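# Move office chair through self-closing door into yellow bay

## Task

Bring the office chair from its room through the door that closes by itself and leave it parked in the yellow-taped bay in the next room. All five chair wheels must sit inside the tape, none touching it. The door must have swung shut before the scene is ended. Either or both robots may do the work. At the end the robots must have released the chair and backed away from it, so it is not held in place by a robot. No robot may fall over or be left leaning.

## Robot and tools

Robots: two identical Hello Robot Stretch 3 units, r1 and r2. Each has a two-wheel differential base with a passive rear omni wheel (0.33 m long, 0.34 m wide), a lift on a mast, and a telescoping arm that extends out of the robot's RIGHT side, ending in a wrist (yaw, pitch, roll) and a two-finger gripper. The base cannot strafe, so to move the gripper forward you drive the base. Turning in place pivots about the point midway between the drive wheels, 0.05 m behind the front edge; with the arm in and the wrist folded the swept radius is 0.28 m, larger if the gripper is unfolded.

Frames: the base frame sits on the floor between the drive wheels, x forward, y left, z up. hand_pose is expressed in it, at the point where closed fingertips meet. Odometry frame = base frame at scene start; base_odometry counts wheel turns, so slip reads as travel. Heading is positive to the left, range -3.142 to 3.142. Each robot reports in its own frames only; relative positions between robots come only from images, lidar_m, wrist_depth_mm and head_depth_mm.

execute_actions: argument actions is a list holding one action object (or empty, which just returns state and images). The action is keyed by robot name, r1 and/or r2; each robot gets its own entry. Per robot: base holds exactly one command, either translate_m (a relative drive in metres from the base's last reported position, forward positive, -1 to 1) or rotate_rad (a relative turn in place in radians, counter-clockwise/left positive, -3.2 to 3.2). joints holds absolute targets by name: lift_m 0 to 1.1 (arm height on mast, m), arm_m 0 to 0.52 (extension, m), wrist_yaw_rad -1.345 to 4.42 (0 along the arm, positive toward the front, 3.0 folded over the base), wrist_pitch_rad -1.57 to 0.451 (0 level, negative tips down), wrist_roll_rad -2.911 to 2.911, gripper_m -0.089 to 0.179 (larger is wider; fingertip gap is a bit smaller than the value, zero below 0.007), head_pan_rad -3.953 to 1.73 (0 forward, positive left, -1.57 along the arm), head_tilt_rad -1.53 to 0.419 (negative down). Optional contact_limits takes arm_m: an effort percentage 1 to 100 at which the arm motion stops; lower is gentler, too low stops immediately, and it caps holding force until the next action. Everything in one action starts at once; an action runs at most 15 s. Omitted joints or bases may still be pushing toward earlier targets. Any unknown key or out-of-range number rejects the whole call. The optional cameras argument lists which of r1_/r2_ head_camera, nav_camera, wrist_camera (or all) to return; omitted or null means all, [] means none.

wait: seconds 0 to 10; commands nothing, returns state and images. zoom_image: camera name and region [x0, y0, x1, y1] in pixels from the top-left, at most 504 by 504, on that camera's latest full image. finished_scene: pass the number of the scene being ended; irreversible, and it reports success.

Results: base_status and joint_status give how each motion ended: done (for the base, only that the wheels turned the commanded amount), off_target (stopped short, may still push), contact_stop, time_out, torque_fault. After the last three the old target is dropped. Arm and lift contact-stop when pressing firmly and then go slack until commanded again; a slack lift may sag under load or keep pressing. Base, wrist and head never contact-stop. A wrist servo under sustained strain shuts off for 10 s (limp, ignores commands). on_its_own covers uncommanded parts; its held at value is the target held, not the measured position. motor_effort is percent of max, positive toward higher joint values, bracketed value is the peak; readings carry fixed bias and noise. Wheel efforts positive push forward. turned_by_wheels and turned_by_imu show turning since the last result. base_tilt gives forward/right lean in degrees with a few degrees of fixed error. lidar_m: 12 distances in metres in 30-degree sectors, first straight ahead then counter-clockwise (4th left, 7th behind, 10th right), plane 0.17 m above the floor, range 0.15 to 12, '-' for nothing; own mast/parts can hide sectors 5, 6, 9, 10, and it sees the other robot. Depth grids are 7 by 7 medians in mm, wrist 45 to 1000, head 280 to 4000 (head image is sideways).

Speed: base is fast (0.30 m/s, 1.9 rad/s) only if lift_m under 0.30, arm_m under 0.03 and wrist_yaw_rad above 2.54; otherwise 0.10 m/s and 0.63 rad/s. Fold or unfold the wrist only with lift_m 0.32 to 0.95, wrist_pitch_rad -0.4 and roll near 0; once folded the lift may drop to 0.25. With yaw below -0.4 keep pitch at -0.5 or lower.

Gripper: close to a value below the object's width to grasp; open at least 0.02 beyond the contact value to release. Neither reading nor status confirms a grasp; overly hard squeezing triggers a stall guard that weakens grip.

Hazards: robots pressing on each other fails the run; once bases touch, any further drive presses hard, and nothing in the state reports robot-robot contact. Two robots given the same drive can differ by up to 2.5 cm per metre, which strains a shared load and can tip one. Arm pushes on something immovable with the gripper above about 0.45 m can tip the robot; repeated pushes after a contact stop more so. Driving while gripping or hooking something fixed, or snagging furniture (worst in reverse), can tip it; undo in small steps, free the gripper, and lower lift_m near 0.2 if still leaning. Avoid drops, slams, hard hits and hard shoves. The simulation runs while you deliberate; robots keep holding the last command.

Each tool is called in YAML: its name, and indented under it one key for each argument.

## Session

execute_actions:
  actions: []

Scene clock: 0.00 s.
r1.base_odometry: x=+0.000 y=+0.000 heading=+0.000 (m, m, rad; r1's odometry frame)
r1.turned_by_wheels: +0.000 (rad since the last result)
r1.turned_by_imu: +0.000 (rad since the last result)
r1.base_tilt: forward=+0.5 right=-0.7 (deg)
r1.lidar_m: 0.83 0.82 0.89 1.37 1.96 2.13 3.27 3.90 1.75 2.92 2.12 1.03
r1.head_depth_mm: 959 957 956 959 962 966 966 / 915 913 917 912 920 916 919 / 873 875 872 874 875 875 876 / 836 836 839 837 837 840 839 / 800 799 800 806 802 801 804 / 767 770 772 769 769 773 773 / 738 742 741 743 743 743 742
r1.base_status: not commanded
r1.joint_positions: lift_m=+0.363 arm_m=+0.000 wrist_yaw_rad=+2.904 wrist_pitch_rad=-0.586 wrist_roll_rad=-0.009 gripper_m=+0.037 head_pan_rad=+0.001 head_tilt_rad=-0.021
r1.joint_status: not commanded
r1.motor_effort: left_wheel=-1 right_wheel=-1 lift_m=+36 arm_m=-1 wrist_yaw_rad=+1 wrist_pitch_rad=+4 wrist_roll_rad=+0 gripper_m=+0 head_pan_rad=+1 head_tilt_rad=+3 (%)
r1.hand_pose: x=+0.0259 y=+0.0501 z=+0.3399 quat_wxyz=(+0.283, +0.693, +0.124, +0.651) (m; r1's base frame)
r1.wrist_depth_mm: - - - - 971 763 624 / - - - - - 802 661 / 858 - 870 875 883 826 690 / 702 - 702 705 717 713 696 / 596 579 618 610 600 608 608 / 513 533 - 517 529 526 528 / 468 - - 463 455 465 466
r2.base_odometry: x=+0.000 y=+0.000 heading=+0.000 (m, m, rad; r2's odometry frame)
r2.turned_by_wheels: +0.000 (rad since the last result)
r2.turned_by_imu: +0.000 (rad since the last result)
r2.base_tilt: forward=+0.4 right=+1.1 (deg)
r2.lidar_m: 1.87 3.55 2.78 2.74 1.49 1.16 1.15 1.23 1.82 2.04 2.19 2.95
r2.head_depth_mm: 1873 2718 - - - 3937 2496 / 1872 2757 - - - 3871 2498 / 1889 2774 - - - 3848 2351 / 1896 2776 - - - 3749 1778 / 1894 2849 - - - 3791 1669 / 1906 2800 - - - 1691 1848 / 1928 2839 - - - 3687 2407
r2.base_status: not commanded
r2.joint_positions: lift_m=+0.540 arm_m=+0.000 wrist_yaw_rad=+2.990 wrist_pitch_rad=-0.301 wrist_roll_rad=+0.016 gripper_m=+0.037 head_pan_rad=-0.010 head_tilt_rad=+0.001
r2.joint_status: not commanded
r2.motor_effort: left_wheel=+1 right_wheel=+1 lift_m=+21 arm_m=+0 wrist_yaw_rad=+0 wrist_pitch_rad=+5 wrist_roll_rad=+0 gripper_m=+0 head_pan_rad=+0 head_tilt_rad=+2 (%)
r2.hand_pose: x=+0.0146 y=+0.0895 z=+0.5797 quat_wxyz=(+0.159, +0.710, +0.052, +0.684) (m; r2's base frame)
r2.wrist_depth_mm: - - - - - - - / - - - - - - - / - - - - - - - / - - - - - - - / - - - - - - - / 919 926 - 953 928 944 979 / 773 775 777 788 787 806 803
pictures: r1_head_camera (sideways: a quarter turn clockwise sets it upright), r1_nav_camera (sideways: a quarter turn counterclockwise sets it upright), r1_wrist_camera, r2_head_camera (sideways: a quarter turn clockwise sets it upright), r2_nav_camera (sideways: a quarter turn counterclockwise sets it upright), r2_wrist_camera
Images, in order (width x height): r1_head_camera 896x504, r1_nav_camera 672x504, r1_wrist_camera 644x364, r2_head_camera 896x504, r2_nav_camera 672x504, r2_wrist_camera 644x364.

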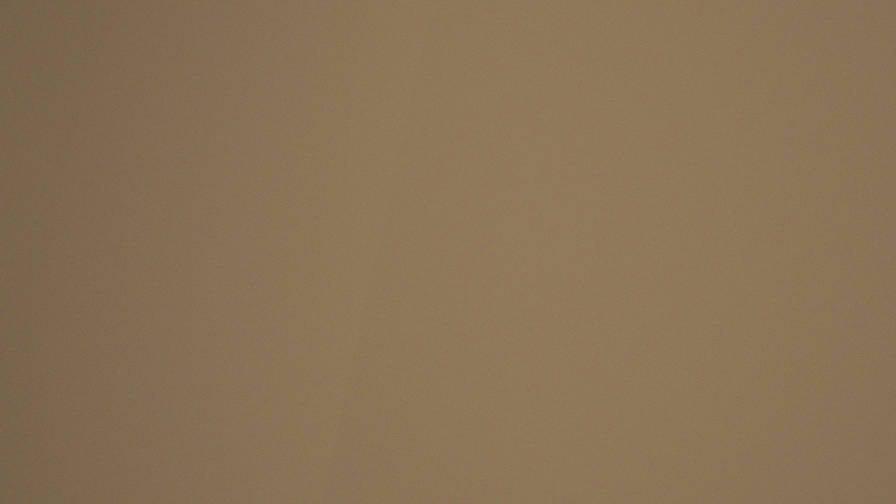

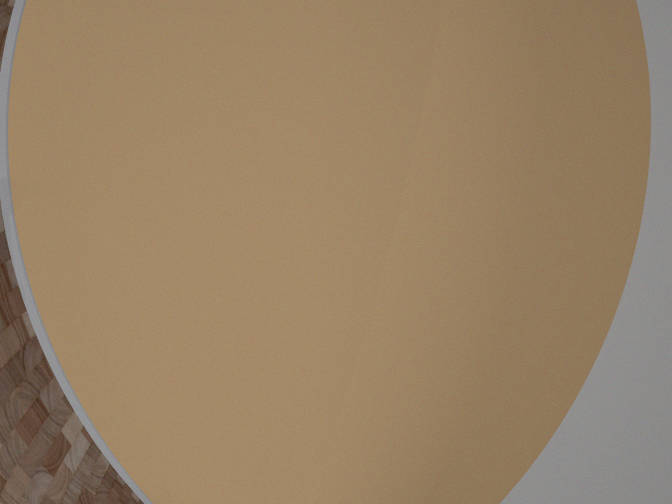

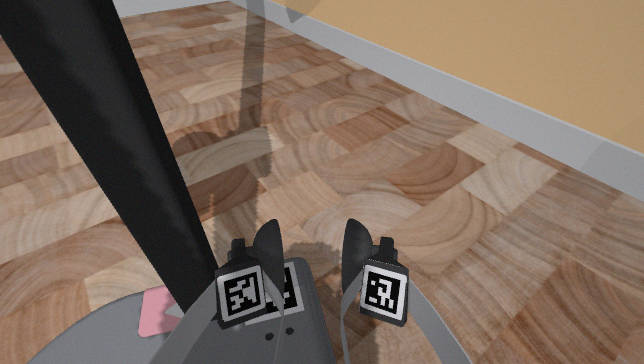

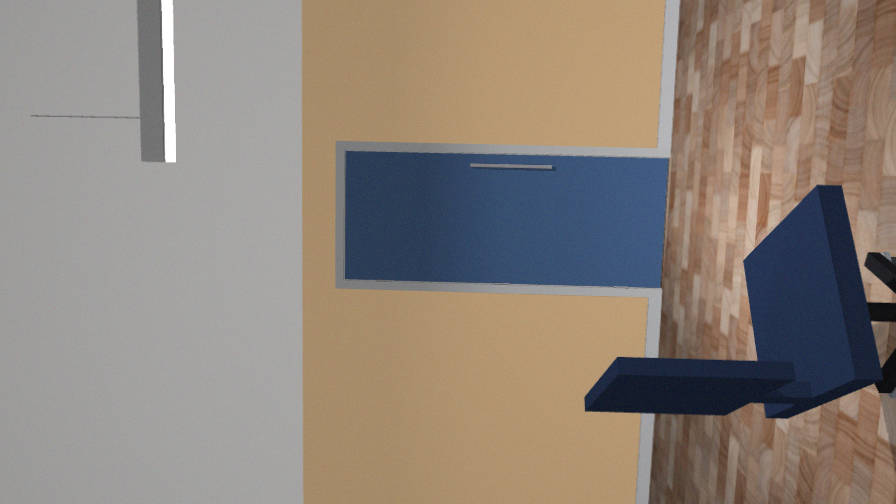

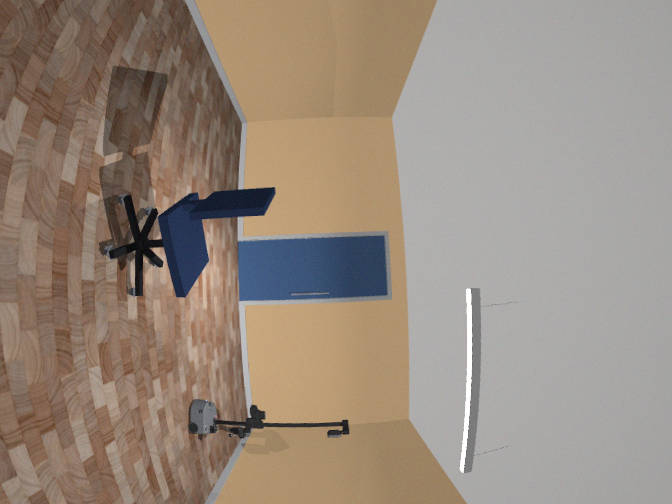

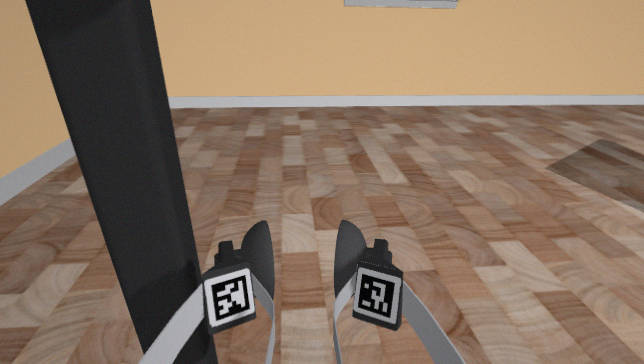

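execute_actions:
  actions:
    - {"r1":{"joints":{"lift_m":0.27,"wrist_pitch_rad":-0.4,"wrist_yaw_rad":3.0,"head_tilt_rad":-0.5,"head_pan_rad":-0.4}},"r2":{"joints":{"lift_m":0.27,"head_tilt_rad":-0.5}}}
  cameras: []

execute_actions:
  actions:
    - {"r1":{"base":{"rotate_rad":2.9}},"r2":{"base":{"translate_m":0.5}}}
  cameras: []

execute_actions:
  actions:
    - {"r1":{"base":{"translate_m":1}},"r2":{"base":{"translate_m":0.5},"joints":{"head_tilt_rad":-0.8}}}
  cameras: ["r1_head_camera","r1_nav_camera","r2_head_camera","r2_nav_camera"]

Scene clock: 13.27 s.
r1.base_odometry: x=+0.000 y=+0.000 heading=+0.000 (m, m, rad; r1's odometry frame)
r1.turned_by_wheels: +0.000 (rad since the last result)
r1.turned_by_imu: +0.000 (rad since the last result)
r1.base_tilt: forward=+0.4 right=-0.7 (deg)
r1.lidar_m: 0.83 0.82 0.89 1.37 1.96 2.14 3.25 3.90 1.75 2.92 2.11 1.03
r1.head_depth_mm: 1311 1470 1661 1904 1978 1610 1323 / 1161 1278 1427 1621 1835 1614 1324 / 1055 1145 1253 1394 1568 1615 1333 / 952 1028 1122 1224 1354 1477 1331 / 873 935 1009 1091 1210 1326 1330 / 804 861 922 996 1078 1179 1264 / 746 795 848 907 977 1064 1156
r1.base_status: not commanded
r1.joint_positions: lift_m=+0.271 arm_m=+0.000 wrist_yaw_rad=+2.998 wrist_pitch_rad=-0.422 wrist_roll_rad=-0.009 gripper_m=+0.037 head_pan_rad=-0.393 head_tilt_rad=-0.494
r1.joint_status: all done
r1.motor_effort: left_wheel=-1(1) right_wheel=-1(1) lift_m=+21(34) arm_m=-1(1) wrist_yaw_rad=+3(3) wrist_pitch_rad=+8(8) wrist_roll_rad=+0(0) gripper_m=+0(0) head_pan_rad=-4(37) head_tilt_rad=-3(32) (%)
r1.hand_pose: x=+0.0108 y=+0.0771 z=+0.2823 quat_wxyz=(+0.197, +0.697, +0.099, +0.682) (m; r1's base frame)
r1.wrist_depth_mm: - - - - - 790 635 / - - - - - 831 662 / 975 - - - - 849 682 / 729 711 739 730 746 744 684 / 586 585 611 588 595 590 594 / 489 501 - - 501 490 492 / - - - - 412 417 420
r2.base_odometry: x=+0.000 y=+0.000 heading=+0.000 (m, m, rad; r2's odometry frame)
r2.turned_by_wheels: +0.000 (rad since the last result)
r2.turned_by_imu: +0.000 (rad since the last result)
r2.base_tilt: forward=+0.4 right=+1.2 (deg)
r2.lidar_m: 1.86 3.55 2.78 2.74 1.49 1.17 1.15 1.23 1.83 2.04 2.18 2.95
r2.head_depth_mm: 3885 - - 2889 2093 1653 1364 / 3920 - - 2866 2122 1656 1366 / - - - 2767 2110 1661 1360 / - - - 2045 2096 1642 1363 / - - - 1926 2075 1653 1350 / - - 1943 2678 2047 1644 1359 / - - - 2841 2096 1643 1360
r2.base_status: not commanded
r2.joint_positions: lift_m=+0.270 arm_m=+0.000 wrist_yaw_rad=+2.990 wrist_pitch_rad=-0.301 wrist_roll_rad=+0.016 gripper_m=+0.037 head_pan_rad=-0.010 head_tilt_rad=-0.493
r2.joint_status: all done
r2.motor_effort: left_wheel=+0(0) right_wheel=+0(0) lift_m=+17(18) arm_m=+0(0) wrist_yaw_rad=-1(0) wrist_pitch_rad=+5(5) wrist_roll_rad=+0(0) gripper_m=+1(0) head_pan_rad=-1(1) head_tilt_rad=-1(20) (%)
r2.hand_pose: x=+0.0146 y=+0.0895 z=+0.3100 quat_wxyz=(+0.159, +0.710, +0.052, +0.684) (m; r2's base frame)
r2.wrist_depth_mm: - - - - - - - / - - - - - - - / - - - - - - - / 892 - 942 926 965 944 953 / 694 - 747 712 717 715 726 / 565 558 - 572 580 569 584 / 470 474 - 492 483 488 488
pictures: none
No camera images: the call's "cameras" was empty. Leave "cameras" out to get every camera's image.

Scene clock: 16.60 s.
r1.base_odometry: x=+0.000 y=+0.000 heading=+2.900 (m, m, rad; r1's odometry frame)
r1.turned_by_wheels: +2.900 (rad since the last result)
r1.turned_by_imu: +2.875 (rad since the last result)
r1.base_tilt: forward=+0.5 right=-0.8 (deg)
r1.lidar_m: 2.51 3.90 1.76 2.50 3.80 1.31 0.88 0.82 0.83 1.06 1.96 1.99
r1.head_depth_mm: 1660 1778 1919 2074 2030 1598 1323 / 1763 1872 2047 2207 2050 1600 1328 / 1832 1981 2131 2364 2048 1609 1337 / 1921 2098 2274 2497 2052 1620 1324 / 2058 2247 2467 2654 2057 1627 1337 / 2186 2398 2645 2795 2045 1623 1327 / 2344 2599 2926 2794 2056 1619 1327
r1.base_status: done
r1.joint_positions: lift_m=+0.271 arm_m=+0.000 wrist_yaw_rad=+2.998 wrist_pitch_rad=-0.422 wrist_roll_rad=-0.009 gripper_m=+0.037 head_pan_rad=-0.393 head_tilt_rad=-0.494
r1.joint_status: not commanded
r1.motor_effort: left_wheel=-3(11) right_wheel=+1(7) lift_m=+22(22) arm_m=-1(1) wrist_yaw_rad=+3(2) wrist_pitch_rad=+7(7) wrist_roll_rad=+1(0) gripper_m=-1(0) head_pan_rad=-4(4) head_tilt_rad=-3(3) (%)
r1.hand_pose: x=+0.0108 y=+0.0771 z=+0.2823 quat_wxyz=(+0.197, +0.697, +0.099, +0.682) (m; r1's base frame)
r1.wrist_depth_mm: - - - - - - - / - - - - - - - / 993 - - 992 999 - - / 737 719 744 729 739 737 746 / 594 589 615 582 590 600 597 / 482 500 - - 502 493 489 / - - - - 411 420 421
r2.base_odometry: x=+0.500 y=+0.000 heading=+0.000 (m, m, rad; r2's odometry frame)
r2.turned_by_wheels: +0.000 (rad since the last result)
r2.turned_by_imu: +0.005 (rad since the last result)
r2.base_tilt: forward=+0.4 right=+1.1 (deg)
r2.lidar_m: 1.37 3.46 2.73 2.69 2.12 1.67 1.65 1.77 2.13 2.09 2.24 2.39
r2.head_depth_mm: 3436 3742 3968 2879 2125 1670 1375 / 3500 3842 - 2860 2101 1650 1360 / 3573 3853 - 2871 1937 1645 1361 / 3606 3960 - 2878 1512 1635 1363 / 3641 3869 - 2857 1443 1609 1352 / 3710 - - 1311 1440 1605 1359 / 3745 - - 2679 2068 1642 1352
r2.base_status: done
r2.joint_positions: lift_m=+0.270 arm_m=+0.000 wrist_yaw_rad=+2.990 wrist_pitch_rad=-0.301 wrist_roll_rad=+0.016 gripper_m=+0.037 head_pan_rad=-0.010 head_tilt_rad=-0.495
r2.joint_status: not commanded
r2.motor_effort: left_wheel=+0(6) right_wheel=+1(5) lift_m=+17(17) arm_m=+0(0) wrist_yaw_rad=+0(0) wrist_pitch_rad=+5(5) wrist_roll_rad=+0(0) gripper_m=+0(0) head_pan_rad=+1(1) head_tilt_rad=-2(2) (%)
r2.hand_pose: x=+0.0146 y=+0.0895 z=+0.3100 quat_wxyz=(+0.159, +0.710, +0.052, +0.684) (m; r2's base frame)
r2.wrist_depth_mm: - - - - - - - / - - - - - - - / - - - - - - - / 896 - 928 939 956 948 979 / 705 - 741 709 712 733 736 / 558 565 - 567 578 578 571 / 477 478 - 498 483 480 482
pictures: none
No camera images: the call's "cameras" was empty. Leave "cameras" out to get every camera's image.

Scene clock: 21.53 s.
r1.base_odometry: x=-0.971 y=+0.239 heading=+2.900 (m, m, rad; r1's odometry frame)
r1.turned_by_wheels: +0.000 (rad since the last result)
r1.turned_by_imu: +0.002 (rad since the last result)
r1.base_tilt: forward=+0.5 right=-0.7 (deg)
r1.lidar_m: 1.77 3.11 3.15 1.61 4.40 2.59 1.75 1.62 1.65 1.47 1.37 1.39
r1.head_depth_mm: 1144 1220 1321 1444 1575 1593 1321 / 1214 1305 1414 1536 1681 1600 1329 / 1282 1381 1511 1654 1817 1612 1321 / 1354 1465 1607 1757 1910 1615 1328 / 1434 1571 1718 1900 2007 1619 1328 / 1518 1686 1843 2078 2070 1619 1331 / 1619 1806 1999 2260 2069 1620 1329
r1.base_status: done
r1.joint_positions: lift_m=+0.271 arm_m=+0.000 wrist_yaw_rad=+2.999 wrist_pitch_rad=-0.421 wrist_roll_rad=-0.009 gripper_m=+0.037 head_pan_rad=-0.393 head_tilt_rad=-0.495
r1.joint_status: not commanded
r1.motor_effort: left_wheel=-3(10) right_wheel=+1(8) lift_m=+22(22) arm_m=-1(2) wrist_yaw_rad=+1(2) wrist_pitch_rad=+7(7) wrist_roll_rad=+1(0) gripper_m=+0(0) head_pan_rad=-3(4) head_tilt_rad=-2(3) (%)
r1.hand_pose: x=+0.0107 y=+0.0772 z=+0.2825 quat_wxyz=(+0.197, +0.697, +0.099, +0.682) (m; r1's base frame)
r1.wrist_depth_mm: - - - - - - - / - - - - - - - / 980 - 984 988 - 997 - / 737 734 741 737 741 748 744 / 582 584 609 588 587 591 592 / 489 500 - - 493 494 489 / - - - - 411 419 419
r2.base_odometry: x=+1.000 y=+0.000 heading=+0.000 (m, m, rad; r2's odometry frame)
r2.turned_by_wheels: +0.000 (rad since the last result)
r2.turned_by_imu: +0.005 (rad since the last result)
r2.base_tilt: forward=+0.4 right=+1.1 (deg)
r2.lidar_m: 0.88 3.39 2.66 2.63 2.75 2.17 2.14 2.29 2.17 2.14 2.31 2.20
r2.head_depth_mm: 3174 2983 2245 1844 1540 1333 1164 / 3150 3008 2275 1840 1551 1329 1177 / 3224 3007 2303 1206 1445 1337 1170 / 3281 2971 2288 1174 1388 1321 1167 / 3380 2958 2295 1172 1032 1274 1167 / 3419 3032 2292 1167 1003 1328 1166 / 3475 2979 2296 832 1479 1325 1164
r2.base_status: done
r2.joint_positions: lift_m=+0.270 arm_m=+0.000 wrist_yaw_rad=+2.990 wrist_pitch_rad=-0.301 wrist_roll_rad=+0.016 gripper_m=+0.037 head_pan_rad=-0.010 head_tilt_rad=-0.791
r2.joint_status: all done
r2.motor_effort: left_wheel=-1(6) right_wheel=+1(6) lift_m=+17(17) arm_m=+0(0) wrist_yaw_rad=+0(0) wrist_pitch_rad=+5(5) wrist_roll_rad=+0(0) gripper_m=+0(0) head_pan_rad=+0(1) head_tilt_rad=-4(16) (%)
r2.hand_pose: x=+0.0146 y=+0.0895 z=+0.3099 quat_wxyz=(+0.159, +0.710, +0.052, +0.684) (m; r2's base frame)
r2.wrist_depth_mm: - - - - - - - / - - - - - - - / - - - - - - - / 907 - 939 929 950 967 962 / 680 - 750 706 719 742 690 / 558 564 - 570 580 585 569 / 468 478 - 491 479 479 487
pictures: r1_head_camera (sideways: a quarter turn clockwise sets it upright), r1_nav_camera (sideways: a quarter turn counterclockwise sets it upright), r2_head_camera (sideways: a quarter turn clockwise sets it upright), r2_nav_camera (sideways: a quarter turn counterclockwise sets it upright)
Images, in order (width x height): r1_head_camera 896x504, r1_nav_camera 672x504, r2_head_camera 896x504, r2_nav_camera 672x504.

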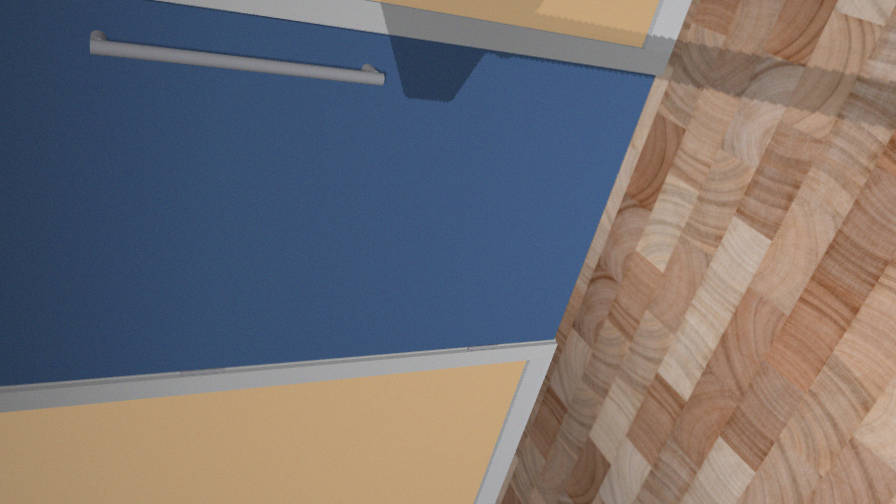

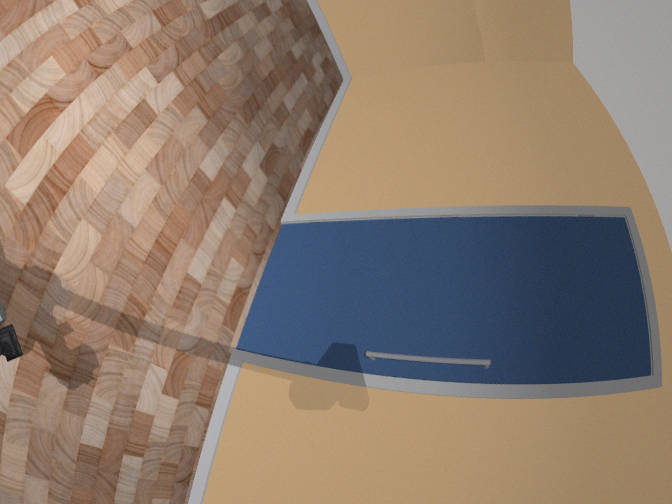

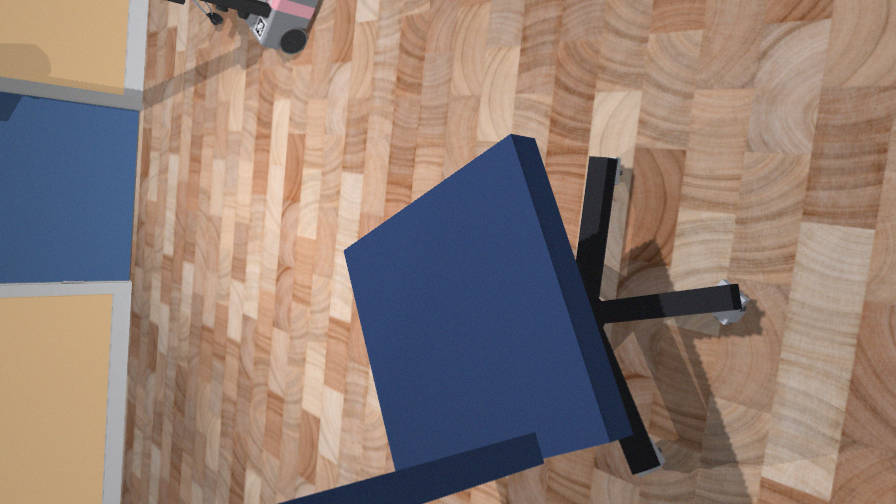

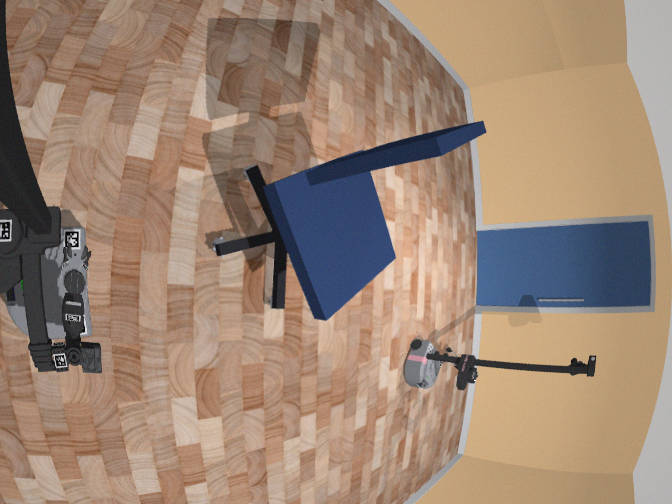

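execute_actions:
  actions:
    - {"r1":{"base":{"rotate_rad":-0.24}},"r2":{"base":{"rotate_rad":0.9}}}
  cameras: []

execute_actions:
  actions:
    - {"r1":{"base":{"translate_m":0.6}},"r2":{"base":{"translate_m":1}}}
  cameras: []

execute_actions:
  actions:
    - {"r1":{"base":{"rotate_rad":1.32},"joints":{"lift_m":0.85}},"r2":{"base":{"translate_m":0.23},"joints":{"lift_m":0.5,"wrist_pitch_rad":-0.4}}}
  cameras: []

execute_actions:
  actions:
    - {"r1":{"joints":{"arm_m":0.3,"wrist_yaw_rad":-1.1,"wrist_pitch_rad":-0.5,"gripper_m":0.13,"head_pan_rad":-1.9}},"r2":{"base":{"rotate_rad":-2.12}}}

Scene clock: 42.33 s.
r1.base_odometry: x=-0.971 y=+0.239 heading=+2.660 (m, m, rad; r1's odometry frame)
r1.turned_by_wheels: -0.240 (rad since the last result)
r1.turned_by_imu: -0.238 (rad since the last result)
r1.base_tilt: forward=+0.5 right=-0.7 (deg)
r1.lidar_m: 1.52 2.42 3.11 3.45 2.32 3.78 1.98 1.63 1.62 1.68 1.38 1.37
r1.head_depth_mm: 1113 1185 1292 1415 1544 1614 1325 / 1125 1225 1343 1467 1606 1607 1330 / 1169 1261 1379 1507 1677 1612 1321 / 1199 1302 1418 1574 1762 1600 1327 / 1248 1353 1474 1639 1839 1620 1330 / 1276 1412 1534 1703 1869 1631 1330 / 1327 1448 1587 1792 1911 1626 1332
r1.base_status: done
r1.joint_positions: lift_m=+0.271 arm_m=+0.000 wrist_yaw_rad=+2.999 wrist_pitch_rad=-0.421 wrist_roll_rad=-0.009 gripper_m=+0.037 head_pan_rad=-0.393 head_tilt_rad=-0.495
r1.joint_status: not commanded
r1.motor_effort: left_wheel=+2(8) right_wheel=-2(5) lift_m=+21(22) arm_m=-2(1) wrist_yaw_rad=+2(2) wrist_pitch_rad=+7(7) wrist_roll_rad=+0(0) gripper_m=+0(0) head_pan_rad=-4(4) head_tilt_rad=-3(3) (%)
r1.hand_pose: x=+0.0107 y=+0.0772 z=+0.2825 quat_wxyz=(+0.197, +0.697, +0.099, +0.682) (m; r1's base frame)
r1.wrist_depth_mm: - - - - - - - / - - - - - - - / 989 - 1000 - - - 997 / 734 734 748 729 742 756 752 / 588 585 616 593 597 592 591 / 488 504 - - 500 494 491 / - - - - 411 418 418
r2.base_odometry: x=+1.000 y=+0.000 heading=+0.900 (m, m, rad; r2's odometry frame)
r2.turned_by_wheels: +0.900 (rad since the last result)
r2.turned_by_imu: +0.878 (rad since the last result)
r2.base_tilt: forward=+0.5 right=+1.2 (deg)
r2.lidar_m: 2.77 2.63 2.70 2.25 2.15 2.19 2.26 2.15 2.20 2.91 2.20 0.88
r2.head_depth_mm: 3249 2999 2289 1841 1521 1304 1154 / 3043 3028 2288 1833 1550 1329 1166 / 2897 2967 2278 1850 1547 1333 1165 / 2707 2862 2285 1856 1546 1335 1171 / 2536 2759 2273 1831 1546 1322 1168 / 2425 2710 2273 1848 1541 1344 1171 / 2333 2571 2295 1850 1547 1331 1169
r2.base_status: done
r2.joint_positions: lift_m=+0.270 arm_m=+0.000 wrist_yaw_rad=+2.990 wrist_pitch_rad=-0.301 wrist_roll_rad=+0.016 gripper_m=+0.037 head_pan_rad=-0.010 head_tilt_rad=-0.791
r2.joint_status: not commanded
r2.motor_effort: left_wheel=-1(5) right_wheel=+3(8) lift_m=+17(17) arm_m=+0(0) wrist_yaw_rad=+0(0) wrist_pitch_rad=+5(5) wrist_roll_rad=+0(0) gripper_m=+0(0) head_pan_rad=+1(0) head_tilt_rad=-3(2) (%)
r2.hand_pose: x=+0.0146 y=+0.0894 z=+0.3099 quat_wxyz=(+0.159, +0.710, +0.052, +0.684) (m; r2's base frame)
r2.wrist_depth_mm: - - - - - - - / - - - - - - - / - - - - - - - / 926 - 949 919 935 963 951 / 699 - 738 713 720 724 715 / 570 556 - 575 583 583 600 / 468 477 - 504 478 488 479
pictures: none
No camera images: the call's "cameras" was empty. Leave "cameras" out to get every camera's image.

Scene clock: 47.27 s.
r1.base_odometry: x=-1.503 y=+0.517 heading=+2.660 (m, m, rad; r1's odometry frame)
r1.turned_by_wheels: +0.000 (rad since the last result)
r1.turned_by_imu: +0.001 (rad since the last result)
r1.base_tilt: forward=+0.4 right=-0.8 (deg)
r1.lidar_m: 1.01 1.61 2.73 3.02 1.91 4.69 2.45 2.02 2.01 1.12 0.90 0.91
r1.head_depth_mm: 725 775 836 909 1017 1125 1229 / 746 804 875 960 1058 1172 1291 / 770 834 909 992 1099 1232 1324 / 792 860 942 1032 1148 1292 1325 / 817 890 974 1077 1203 1356 1331 / 846 918 1013 1121 1260 1437 1335 / 871 956 1052 1168 1314 1485 1333
r1.base_status: done
r1.joint_positions: lift_m=+0.271 arm_m=+0.000 wrist_yaw_rad=+2.999 wrist_pitch_rad=-0.421 wrist_roll_rad=-0.009 gripper_m=+0.037 head_pan_rad=-0.393 head_tilt_rad=-0.495
r1.joint_status: not commanded
r1.motor_effort: left_wheel=+2(11) right_wheel=-3(5) lift_m=+22(22) arm_m=-1(1) wrist_yaw_rad=+2(2) wrist_pitch_rad=+7(7) wrist_roll_rad=+0(0) gripper_m=-1(0) head_pan_rad=-4(4) head_tilt_rad=-2(3) (%)
r1.hand_pose: x=+0.0107 y=+0.0772 z=+0.2825 quat_wxyz=(+0.197, +0.697, +0.099, +0.683) (m; r1's base frame)
r1.wrist_depth_mm: - - - - - - - / - - - - - - - / 995 - 993 996 - - - / 742 743 745 734 742 740 734 / 582 591 615 593 593 591 599 / 487 503 - - 497 490 495 / - - - - 416 419 420
r2.base_odometry: x=+1.622 y=+0.783 heading=+0.900 (m, m, rad; r2's odometry frame)
r2.turned_by_wheels: +0.000 (rad since the last result)
r2.turned_by_imu: +0.010 (rad since the last result)
r2.base_tilt: forward=+0.4 right=+1.1 (deg)
r2.lidar_m: 1.89 1.79 1.84 2.45 2.68 2.76 3.15 2.98 0.65 2.26 3.17 2.66
r2.head_depth_mm: 2183 2534 2283 1842 1544 1332 1163 / 2038 2378 2265 1836 1540 1335 1170 / 1924 2215 2278 1849 1541 1332 1165 / 1830 2060 2192 1843 1552 1334 1169 / 1725 1946 2144 1846 1544 1335 1170 / 1635 1830 2060 1848 1547 1333 1169 / 1561 1737 1959 1824 1547 1328 1165
r2.base_status: done
r2.joint_positions: lift_m=+0.270 arm_m=+0.000 wrist_yaw_rad=+2.990 wrist_pitch_rad=-0.301 wrist_roll_rad=+0.016 gripper_m=+0.037 head_pan_rad=-0.010 head_tilt_rad=-0.791
r2.joint_status: not commanded
r2.motor_effort: left_wheel=-2(3) right_wheel=+2(8) lift_m=+17(17) arm_m=+0(0) wrist_yaw_rad=+1(0) wrist_pitch_rad=+5(5) wrist_roll_rad=+0(0) gripper_m=+0(0) head_pan_rad=+0(0) head_tilt_rad=-3(3) (%)
r2.hand_pose: x=+0.0146 y=+0.0894 z=+0.3099 quat_wxyz=(+0.159, +0.710, +0.052, +0.684) (m; r2's base frame)
r2.wrist_depth_mm: - - - - - - - / - - - - - - - / - - - - - - - / 915 - 891 958 948 937 997 / 703 - 770 703 716 712 735 / 556 561 - 572 575 572 586 / 476 476 - 494 487 486 487
pictures: none
No camera images: the call's "cameras" was empty. Leave "cameras" out to get every camera's image.

Scene clock: 53.37 s.
r1.base_odometry: x=-1.503 y=+0.517 heading=-2.303 (m, m, rad; r1's odometry frame)
r1.turned_by_wheels: +1.320 (rad since the last result)
r1.turned_by_imu: +1.310 (rad since the last result)
r1.base_tilt: forward=+0.5 right=-0.7 (deg)
r1.lidar_m: 2.80 2.37 1.91 3.08 2.13 2.01 1.41 0.97 0.91 0.94 1.21 2.74
r1.head_depth_mm: 2315 2470 2676 2773 2036 1598 1325 / 2309 2512 2721 2751 2009 1604 1323 / 2314 2507 2730 2799 2024 1610 1331 / 2342 2545 2763 2806 2046 1613 1326 / 2325 2569 2789 2778 2043 1608 1329 / 2357 2560 2791 2808 2043 1616 1327 / 2381 2570 2782 2792 2062 1623 1331
r1.base_status: done
r1.joint_positions: lift_m=+0.849 arm_m=+0.000 wrist_yaw_rad=+2.999 wrist_pitch_rad=-0.421 wrist_roll_rad=-0.009 gripper_m=+0.037 head_pan_rad=-0.393 head_tilt_rad=-0.495
r1.joint_status: all done
r1.motor_effort: left_wheel=-3(9) right_wheel=+1(6) lift_m=+51(53) arm_m=-1(1) wrist_yaw_rad=+2(2) wrist_pitch_rad=+7(7) wrist_roll_rad=+1(0) gripper_m=+0(1) head_pan_rad=-4(4) head_tilt_rad=-2(2) (%)
r1.hand_pose: x=+0.0107 y=+0.0772 z=+0.8614 quat_wxyz=(+0.197, +0.697, +0.099, +0.683) (m; r1's base frame)
r1.wrist_depth_mm: - - - - - - - / - - - - - - - / - - - - - - - / - - - - - - - / - - - - - - - / - - - - - - - / - - - - - - -
r2.base_odometry: x=+1.765 y=+0.963 heading=+0.900 (m, m, rad; r2's odometry frame)
r2.turned_by_wheels: +0.000 (rad since the last result)
r2.turned_by_imu: +0.002 (rad since the last result)
r2.base_tilt: forward=+0.4 right=+1.0 (deg)
r2.lidar_m: 1.68 1.60 1.65 2.20 2.81 2.87 3.34 3.18 0.78 2.38 3.05 2.37
r2.head_depth_mm: 1939 2252 2278 1852 1557 1329 1166 / 1820 2107 2263 1844 1559 1336 1166 / 1709 1954 2174 1834 1558 1334 1171 / 1631 1839 2057 1837 1547 1337 1164 / 1529 1719 1971 1829 1543 1334 1158 / 1461 1632 1836 1838 1545 1333 1171 / 1389 1553 1734 1830 1547 1327 1167
r2.base_status: done
r2.joint_positions: lift_m=+0.500 arm_m=+0.000 wrist_yaw_rad=+2.990 wrist_pitch_rad=-0.414 wrist_roll_rad=+0.016 gripper_m=+0.037 head_pan_rad=-0.010 head_tilt_rad=-0.791
r2.joint_status: all done
r2.motor_effort: left_wheel=-2(6) right_wheel=+2(9) lift_m=+25(26) arm_m=+0(0) wrist_yaw_rad=+0(0) wrist_pitch_rad=+5(3) wrist_roll_rad=+0(0) gripper_m=+0(0) head_pan_rad=+0(0) head_tilt_rad=-4(2) (%)
r2.hand_pose: x=+0.0127 y=+0.0769 z=+0.5134 quat_wxyz=(+0.198, +0.706, +0.091, +0.674) (m; r2's base frame)
r2.wrist_depth_mm: - - - - - - - / - - - - - - - / - - - - - - - / - - - - - - - / 918 908 993 982 945 - 965 / 756 781 - 781 784 802 820 / 661 673 675 685 678 682 718
pictures: none
No camera images: the call's "cameras" was empty. Leave "cameras" out to get every camera's image.

Scene clock: 57.67 s.
r1.base_odometry: x=-1.503 y=+0.517 heading=-2.303 (m, m, rad; r1's odometry frame)
r1.turned_by_wheels: +0.000 (rad since the last result)
r1.turned_by_imu: +0.000 (rad since the last result)
r1.base_tilt: forward=+0.5 right=-0.8 (deg)
r1.lidar_m: 2.79 2.36 1.91 3.06 2.13 2.00 1.41 0.97 0.91 0.94 1.21 2.74
r1.head_depth_mm: 733 799 865 953 1052 1179 1280 / 745 808 872 962 1067 1164 - / 749 801 889 961 1076 - - / 765 831 906 990 - 1271 1332 / 775 843 922 991 - 1285 1338 / 786 852 937 1017 - 1334 1334 / 794 863 947 1047 1162 1336 1334
r1.base_status: not commanded
r1.joint_positions: lift_m=+0.849 arm_m=+0.300 wrist_yaw_rad=-1.098 wrist_pitch_rad=-0.510 wrist_roll_rad=-0.009 gripper_m=+0.130 head_pan_rad=-1.893 head_tilt_rad=-0.495
r1.joint_status: all done
r1.motor_effort: left_wheel=-3(3) right_wheel=+1(1) lift_m=+52(51) arm_m=+2(2) wrist_yaw_rad=-3(4) wrist_pitch_rad=+3(7) wrist_roll_rad=+0(1) gripper_m=+0(97) head_pan_rad=-4(53) head_tilt_rad=-3(2) (%)
r1.hand_pose: x=-0.2101 y=-0.5411 z=+0.8421 quat_wxyz=(+0.494, -0.202, -0.674, -0.510) (m; r1's base frame)
r1.wrist_depth_mm: 310 338 408 509 653 920 - / 329 374 448 556 752 - - / 351 408 483 627 858 - - / 378 442 540 722 - - - / 404 473 610 827 - - - / 438 - 712 994 - - - / 465 625 809 970 976 969 -
r2.base_odometry: x=+1.765 y=+0.963 heading=-1.220 (m, m, rad; r2's odometry frame)
r2.turned_by_wheels: -2.120 (rad since the last result)
r2.turned_by_imu: -2.073 (rad since the last result)
r2.base_tilt: forward=+0.4 right=+1.1 (deg)
r2.lidar_m: 0.78 2.37 3.05 2.36 1.68 1.60 1.65 2.19 2.79 2.88 3.34 3.18
r2.head_depth_mm: 2738 2895 585 678 824 1301 1160 / 2901 3030 587 676 821 1273 1146 / 3066 2980 584 675 819 1303 1168 / 3227 3027 598 692 915 1276 1164 / 3424 3007 2303 1831 1548 1300 1165 / 3601 3016 2277 1836 1542 1324 1166 / 3553 3011 2254 1835 1546 1329 1163
r2.base_status: done
r2.joint_positions: lift_m=+0.500 arm_m=+0.000 wrist_yaw_rad=+2.990 wrist_pitch_rad=-0.414 wrist_roll_rad=+0.016 gripper_m=+0.037 head_pan_rad=-0.010 head_tilt_rad=-0.791
r2.joint_status: not commanded
r2.motor_effort: left_wheel=+2(6) right_wheel=-2(5) lift_m=+25(25) arm_m=+0(1) wrist_yaw_rad=-1(0) wrist_pitch_rad=+4(4) wrist_roll_rad=+0(0) gripper_m=+0(0) head_pan_rad=+0(1) head_tilt_rad=-3(3) (%)
r2.hand_pose: x=+0.0127 y=+0.0769 z=+0.5134 quat_wxyz=(+0.198, +0.706, +0.091, +0.674) (m; r2's base frame)
r2.wrist_depth_mm: - - - - - - - / - - - - - - - / - - - - - - - / - - - - - - - / 913 897 964 980 940 964 982 / 774 774 - 789 803 812 802 / 652 666 674 665 671 691 699
pictures: r1_head_camera (sideways: a quarter turn clockwise sets it upright), r1_nav_camera (sideways: a quarter turn counterclockwise sets it upright), r1_wrist_camera, r2_head_camera (sideways: a quarter turn clockwise sets it upright), r2_nav_camera (sideways: a quarter turn counterclockwise sets it upright), r2_wrist_camera
Images, in order (width x height): r1_head_camera 896x504, r1_nav_camera 672x504, r1_wrist_camera 644x364, r2_head_camera 896x504, r2_nav_camera 672x504, r2_wrist_camera 644x364.

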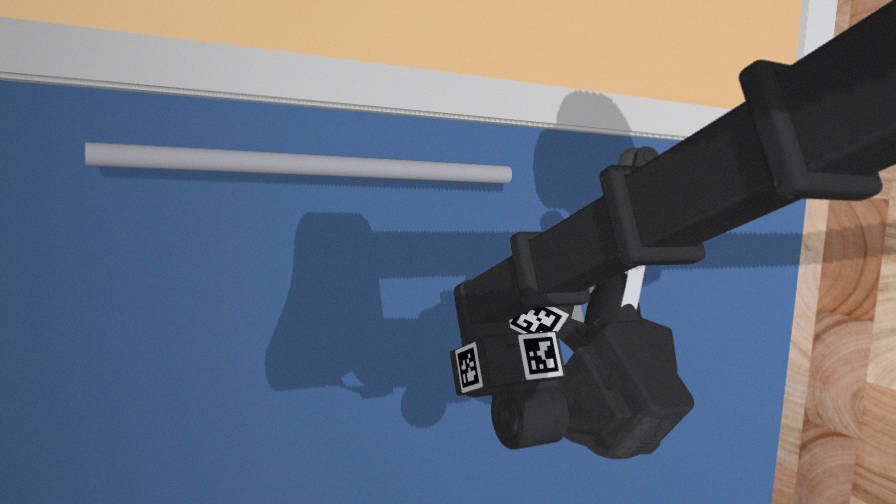

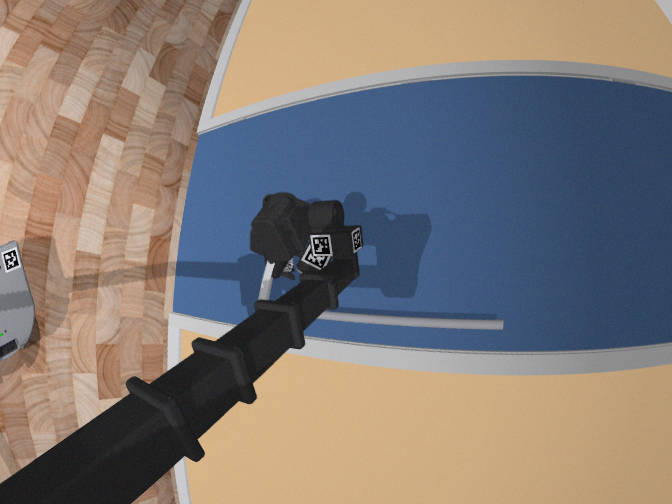

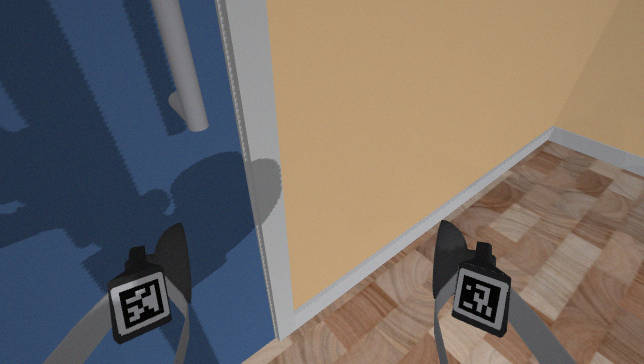

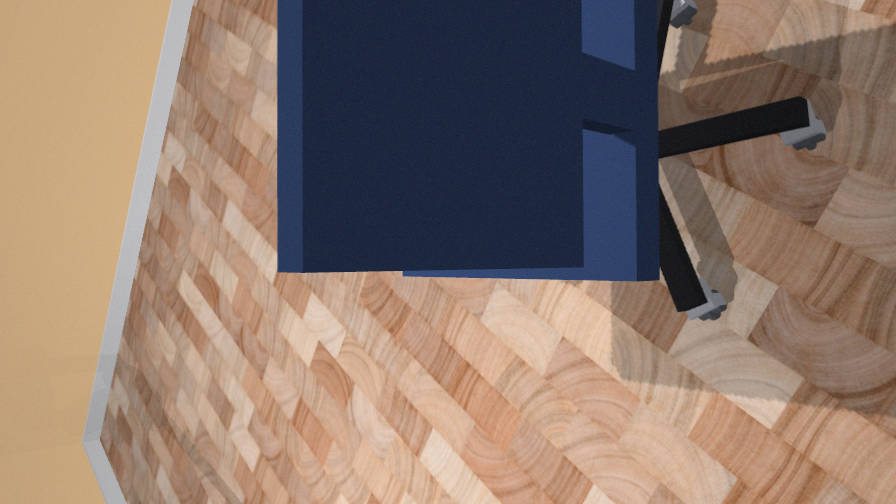

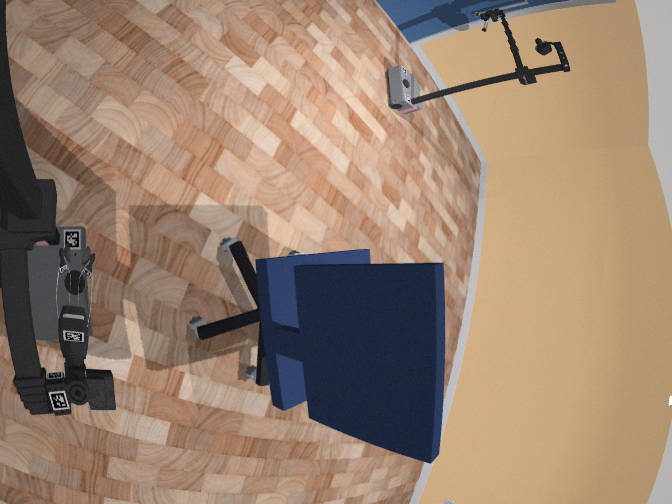

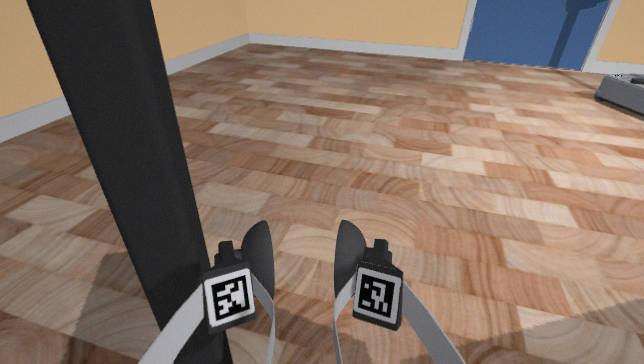

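execute_actions:
  actions:
    - {"r1":{"base":{"translate_m":-0.05},"joints":{"arm_m":0.47}},"r2":{"base":{"translate_m":0.12},"joints":{"lift_m":0.44,"wrist_pitch_rad":0,"wrist_yaw_rad":1.57,"gripper_m":0.17,"head_pan_rad":-0.3,"head_tilt_rad":-1}}}
  cameras: ["r1_head_camera","r1_wrist_camera","r2_head_camera","r2_wrist_camera"]

Scene clock: 65.17 s.
r1.base_odometry: x=-1.469 y=+0.555 heading=-2.303 (m, m, rad; r1's odometry frame)
r1.turned_by_wheels: +0.000 (rad since the last result)
r1.turned_by_imu: +0.000 (rad since the last result)
r1.base_tilt: forward=+0.5 right=-0.7 (deg)
r1.lidar_m: 2.84 2.30 1.94 3.01 2.08 1.96 1.38 0.95 0.88 0.91 1.18 2.73
r1.head_depth_mm: 718 779 848 931 1029 1149 1256 / 725 779 855 932 1040 1138 - / 732 774 847 947 1045 - 1266 / 748 811 882 971 - 1238 1311 / 757 822 896 - 1115 1240 1336 / 765 829 913 - 1136 1264 1326 / 775 844 923 1023 1147 1289 1332
r1.base_status: done
r1.joint_positions: lift_m=+0.849 arm_m=+0.470 wrist_yaw_rad=-1.098 wrist_pitch_rad=-0.510 wrist_roll_rad=-0.009 gripper_m=+0.130 head_pan_rad=-1.893 head_tilt_rad=-0.495
r1.joint_status: all done
r1.motor_effort: left_wheel=-3(10) right_wheel=+1(3) lift_m=+51(50) arm_m=+2(2) wrist_yaw_rad=-2(3) wrist_pitch_rad=+4(4) wrist_roll_rad=+0(0) gripper_m=+0(0) head_pan_rad=-5(4) head_tilt_rad=-2(3) (%)
r1.hand_pose: x=-0.2101 y=-0.7109 z=+0.8420 quat_wxyz=(+0.493, -0.202, -0.674, -0.511) (m; r1's base frame)
r1.wrist_depth_mm: 185 208 245 289 384 533 861 / 195 223 268 316 437 641 - / 208 239 292 356 508 815 - / 223 261 320 411 605 - - / 240 278 359 480 720 - - / 262 - 415 574 920 - - / 279 363 470 703 954 962 -
r2.base_odometry: x=+1.806 y=+0.850 heading=-1.220 (m, m, rad; r2's odometry frame)
r2.turned_by_wheels: +0.000 (rad since the last result)
r2.turned_by_imu: +0.002 (rad since the last result)
r2.base_tilt: forward=+0.4 right=+1.1 (deg)
r2.lidar_m: 0.67 2.32 2.98 2.52 1.79 1.71 1.76 2.34 2.85 2.93 3.24 0.67
r2.head_depth_mm: 2538 513 618 818 1366 1232 1110 / 2518 507 590 765 1349 1225 1166 / 2508 497 562 721 1256 1211 1118 / 2550 485 538 681 925 1243 1114 / 2515 2075 517 646 896 1232 1119 / 2518 2072 495 673 1342 1232 1111 / 2513 2079 1752 1541 1376 1230 1112
r2.base_status: done
r2.joint_positions: lift_m=+0.440 arm_m=+0.000 wrist_yaw_rad=+1.574 wrist_pitch_rad=-0.022 wrist_roll_rad=+0.016 gripper_m=+0.170 head_pan_rad=-0.293 head_tilt_rad=-0.988
r2.joint_status: all done
r2.motor_effort: left_wheel=+2(6) right_wheel=-2(2) lift_m=+17(22) arm_m=+0(0) wrist_yaw_rad=-3(3) wrist_pitch_rad=+7(7) wrist_roll_rad=+0(0) gripper_m=+0(84) head_pan_rad=-2(20) head_tilt_rad=-4(14) (%)
r2.hand_pose: x=+0.2343 y=-0.1448 z=+0.5491 quat_wxyz=(+0.501, +0.510, -0.497, +0.491) (m; r2's base frame)
r2.wrist_depth_mm: - 318 320 329 335 346 - / - 319 328 337 349 353 - / - - 338 347 352 365 - / - - 778 361 787 - - / - - 415 373 425 515 - / - 361 371 381 390 - - / - 957 855 792 944 910 951
pictures: r1_head_camera (sideways: a quarter turn clockwise sets it upright), r1_wrist_camera, r2_head_camera (sideways: a quarter turn clockwise sets it upright), r2_wrist_camera
Images, in order (width x height): r1_head_camera 896x504, r1_wrist_camera 644x364, r2_head_camera 896x504, r2_wrist_camera 644x364.

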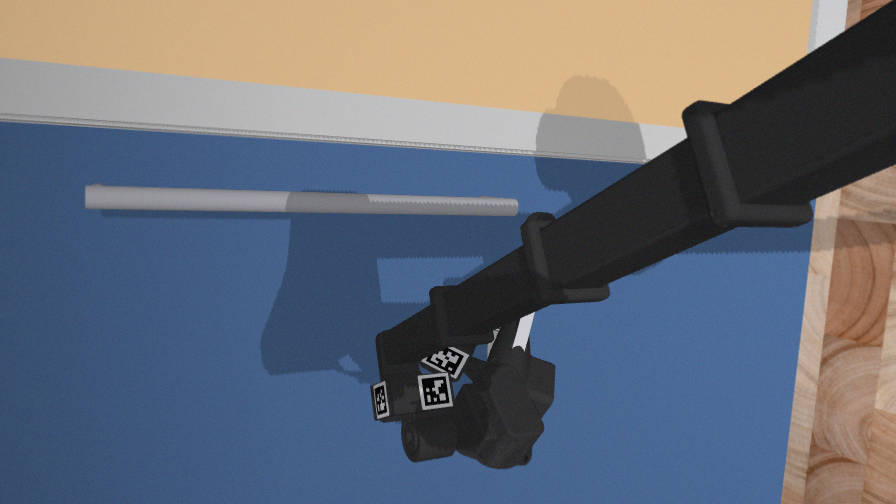

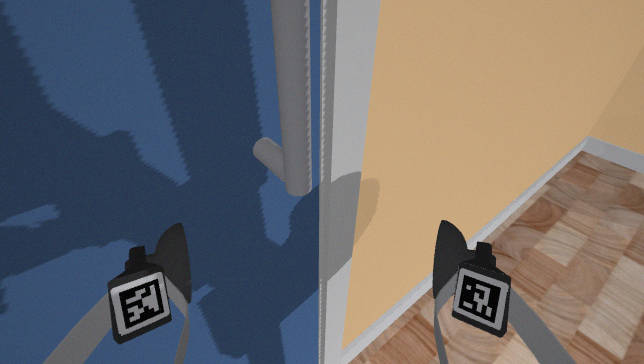

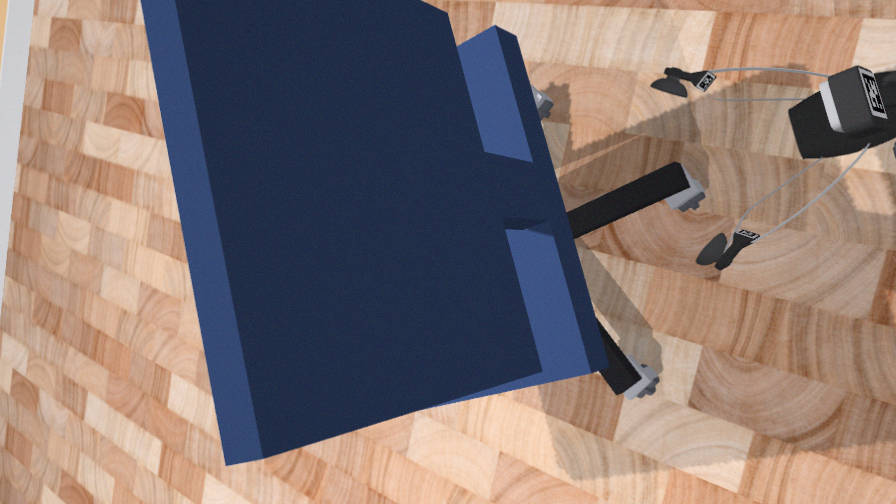

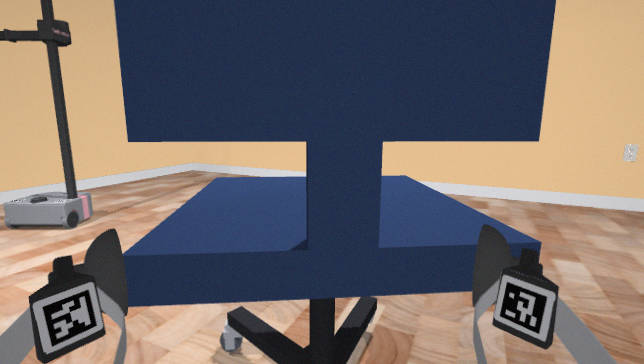

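execute_actions:
  actions:
    - {"r1":{"base":{"translate_m":-0.09},"joints":{"arm_m":0.52,"lift_m":0.88,"gripper_m":0.09}},"r2":{"base":{"translate_m":0.21},"joints":{"lift_m":0.41,"arm_m":0.03}}}
  cameras: ["r1_head_camera","r1_wrist_camera","r2_head_camera","r2_wrist_camera"]

Scene clock: 71.63 s.
r1.base_odometry: x=-1.409 y=+0.621 heading=-2.304 (m, m, rad; r1's odometry frame)
r1.turned_by_wheels: +0.000 (rad since the last result)
r1.turned_by_imu: +0.000 (rad since the last result)
r1.base_tilt: forward=+0.5 right=-0.7 (deg)
r1.lidar_m: 2.92 2.21 1.99 2.89 2.00 1.88 1.32 0.91 0.84 0.87 1.13 2.61
r1.head_depth_mm: 687 743 806 883 980 1092 - / 697 754 821 897 993 - - / 697 753 832 910 979 - 1262 / 711 751 816 902 - 1185 1278 / 724 784 849 - 1058 1181 1297 / 731 791 852 - 1073 1208 1309 / 744 803 876 990 1087 1231 1330
r1.base_status: done
r1.joint_positions: lift_m=+0.879 arm_m=+0.519 wrist_yaw_rad=-1.098 wrist_pitch_rad=-0.511 wrist_roll_rad=-0.009 gripper_m=+0.090 head_pan_rad=-1.893 head_tilt_rad=-0.495
r1.joint_status: all done
r1.motor_effort: left_wheel=-2(5) right_wheel=+1(3) lift_m=+51(53) arm_m=+2(3) wrist_yaw_rad=-2(2) wrist_pitch_rad=+4(4) wrist_roll_rad=+0(0) gripper_m=-1(97) head_pan_rad=-4(4) head_tilt_rad=-2(2) (%)
r1.hand_pose: x=-0.2101 y=-0.7604 z=+0.8719 quat_wxyz=(+0.493, -0.202, -0.674, -0.511) (m; r1's base frame)
r1.wrist_depth_mm: 124 138 155 194 250 352 575 / 132 149 170 214 288 426 810 / 140 159 188 240 335 538 - / 151 173 209 273 403 731 - / 163 188 242 310 477 - - / 177 200 289 368 532 - - / 192 242 320 463 917 - -
r2.base_odometry: x=+1.878 y=+0.653 heading=-1.220 (m, m, rad; r2's odometry frame)
r2.turned_by_wheels: +0.000 (rad since the last result)
r2.turned_by_imu: +0.002 (rad since the last result)
r2.base_tilt: forward=+0.4 right=+1.1 (deg)
r2.lidar_m: 2.97 2.21 2.87 2.78 1.98 1.89 1.95 2.60 2.94 3.04 3.04 0.47
r2.head_depth_mm: 2461 2076 1775 378 528 1191 1130 / 2519 2088 1777 371 483 814 1095 / 2529 2087 1772 362 443 747 1101 / 2521 2102 1787 359 411 627 1115 / 2533 2089 1781 979 383 589 1114 / 2536 2083 1776 996 380 1230 1115 / 2540 2074 1770 1550 1380 1226 1117
r2.base_status: done
r2.joint_positions: lift_m=+0.410 arm_m=+0.030 wrist_yaw_rad=+1.573 wrist_pitch_rad=-0.022 wrist_roll_rad=+0.016 gripper_m=+0.170 head_pan_rad=-0.293 head_tilt_rad=-0.988
r2.joint_status: all done
r2.motor_effort: left_wheel=+2(5) right_wheel=-2(3) lift_m=+17(16) arm_m=+3(3) wrist_yaw_rad=-2(4) wrist_pitch_rad=+7(7) wrist_roll_rad=+0(0) gripper_m=+0(0) head_pan_rad=-3(2) head_tilt_rad=-4(5) (%)
r2.hand_pose: x=+0.2343 y=-0.1742 z=+0.5194 quat_wxyz=(+0.501, +0.510, -0.498, +0.491) (m; r2's base frame)
r2.wrist_depth_mm: 124 127 129 133 136 139 143 / 127 129 133 136 140 143 148 / - - - 140 144 - - / - - 526 145 149 - - / - 332 304 149 154 370 - / - 228 215 154 159 - 231 / - 174 167 159 165 175 179
pictures: r1_head_camera (sideways: a quarter turn clockwise sets it upright), r1_wrist_camera, r2_head_camera (sideways: a quarter turn clockwise sets it upright), r2_wrist_camera
Images, in order (width x height): r1_head_camera 896x504, r1_wrist_camera 644x364, r2_head_camera 896x504, r2_wrist_camera 644x364.

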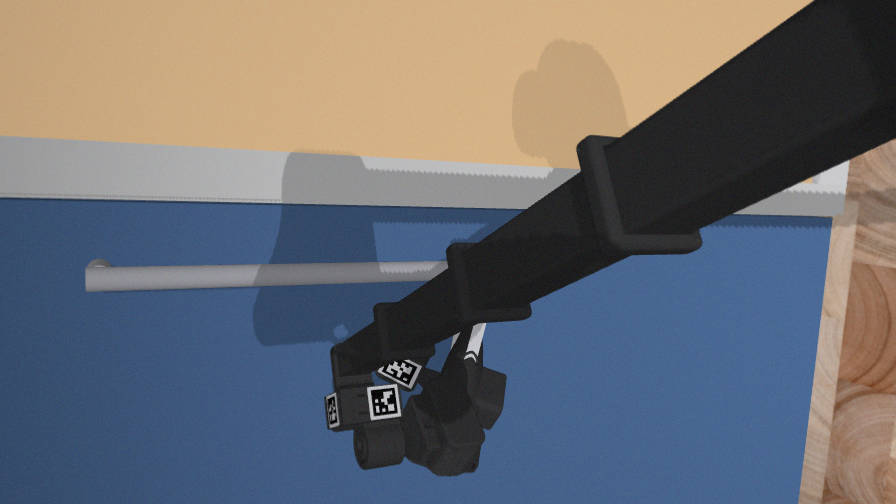

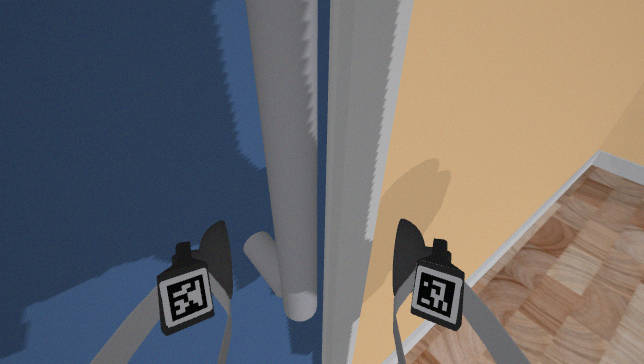

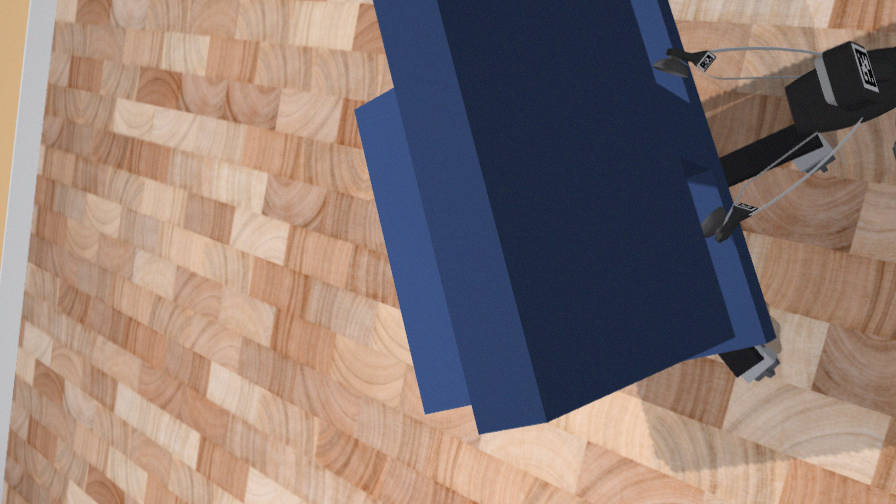

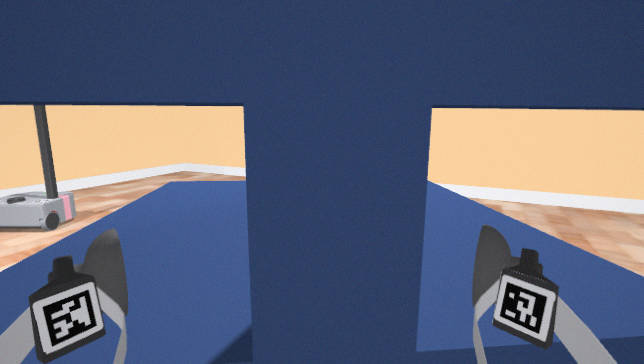

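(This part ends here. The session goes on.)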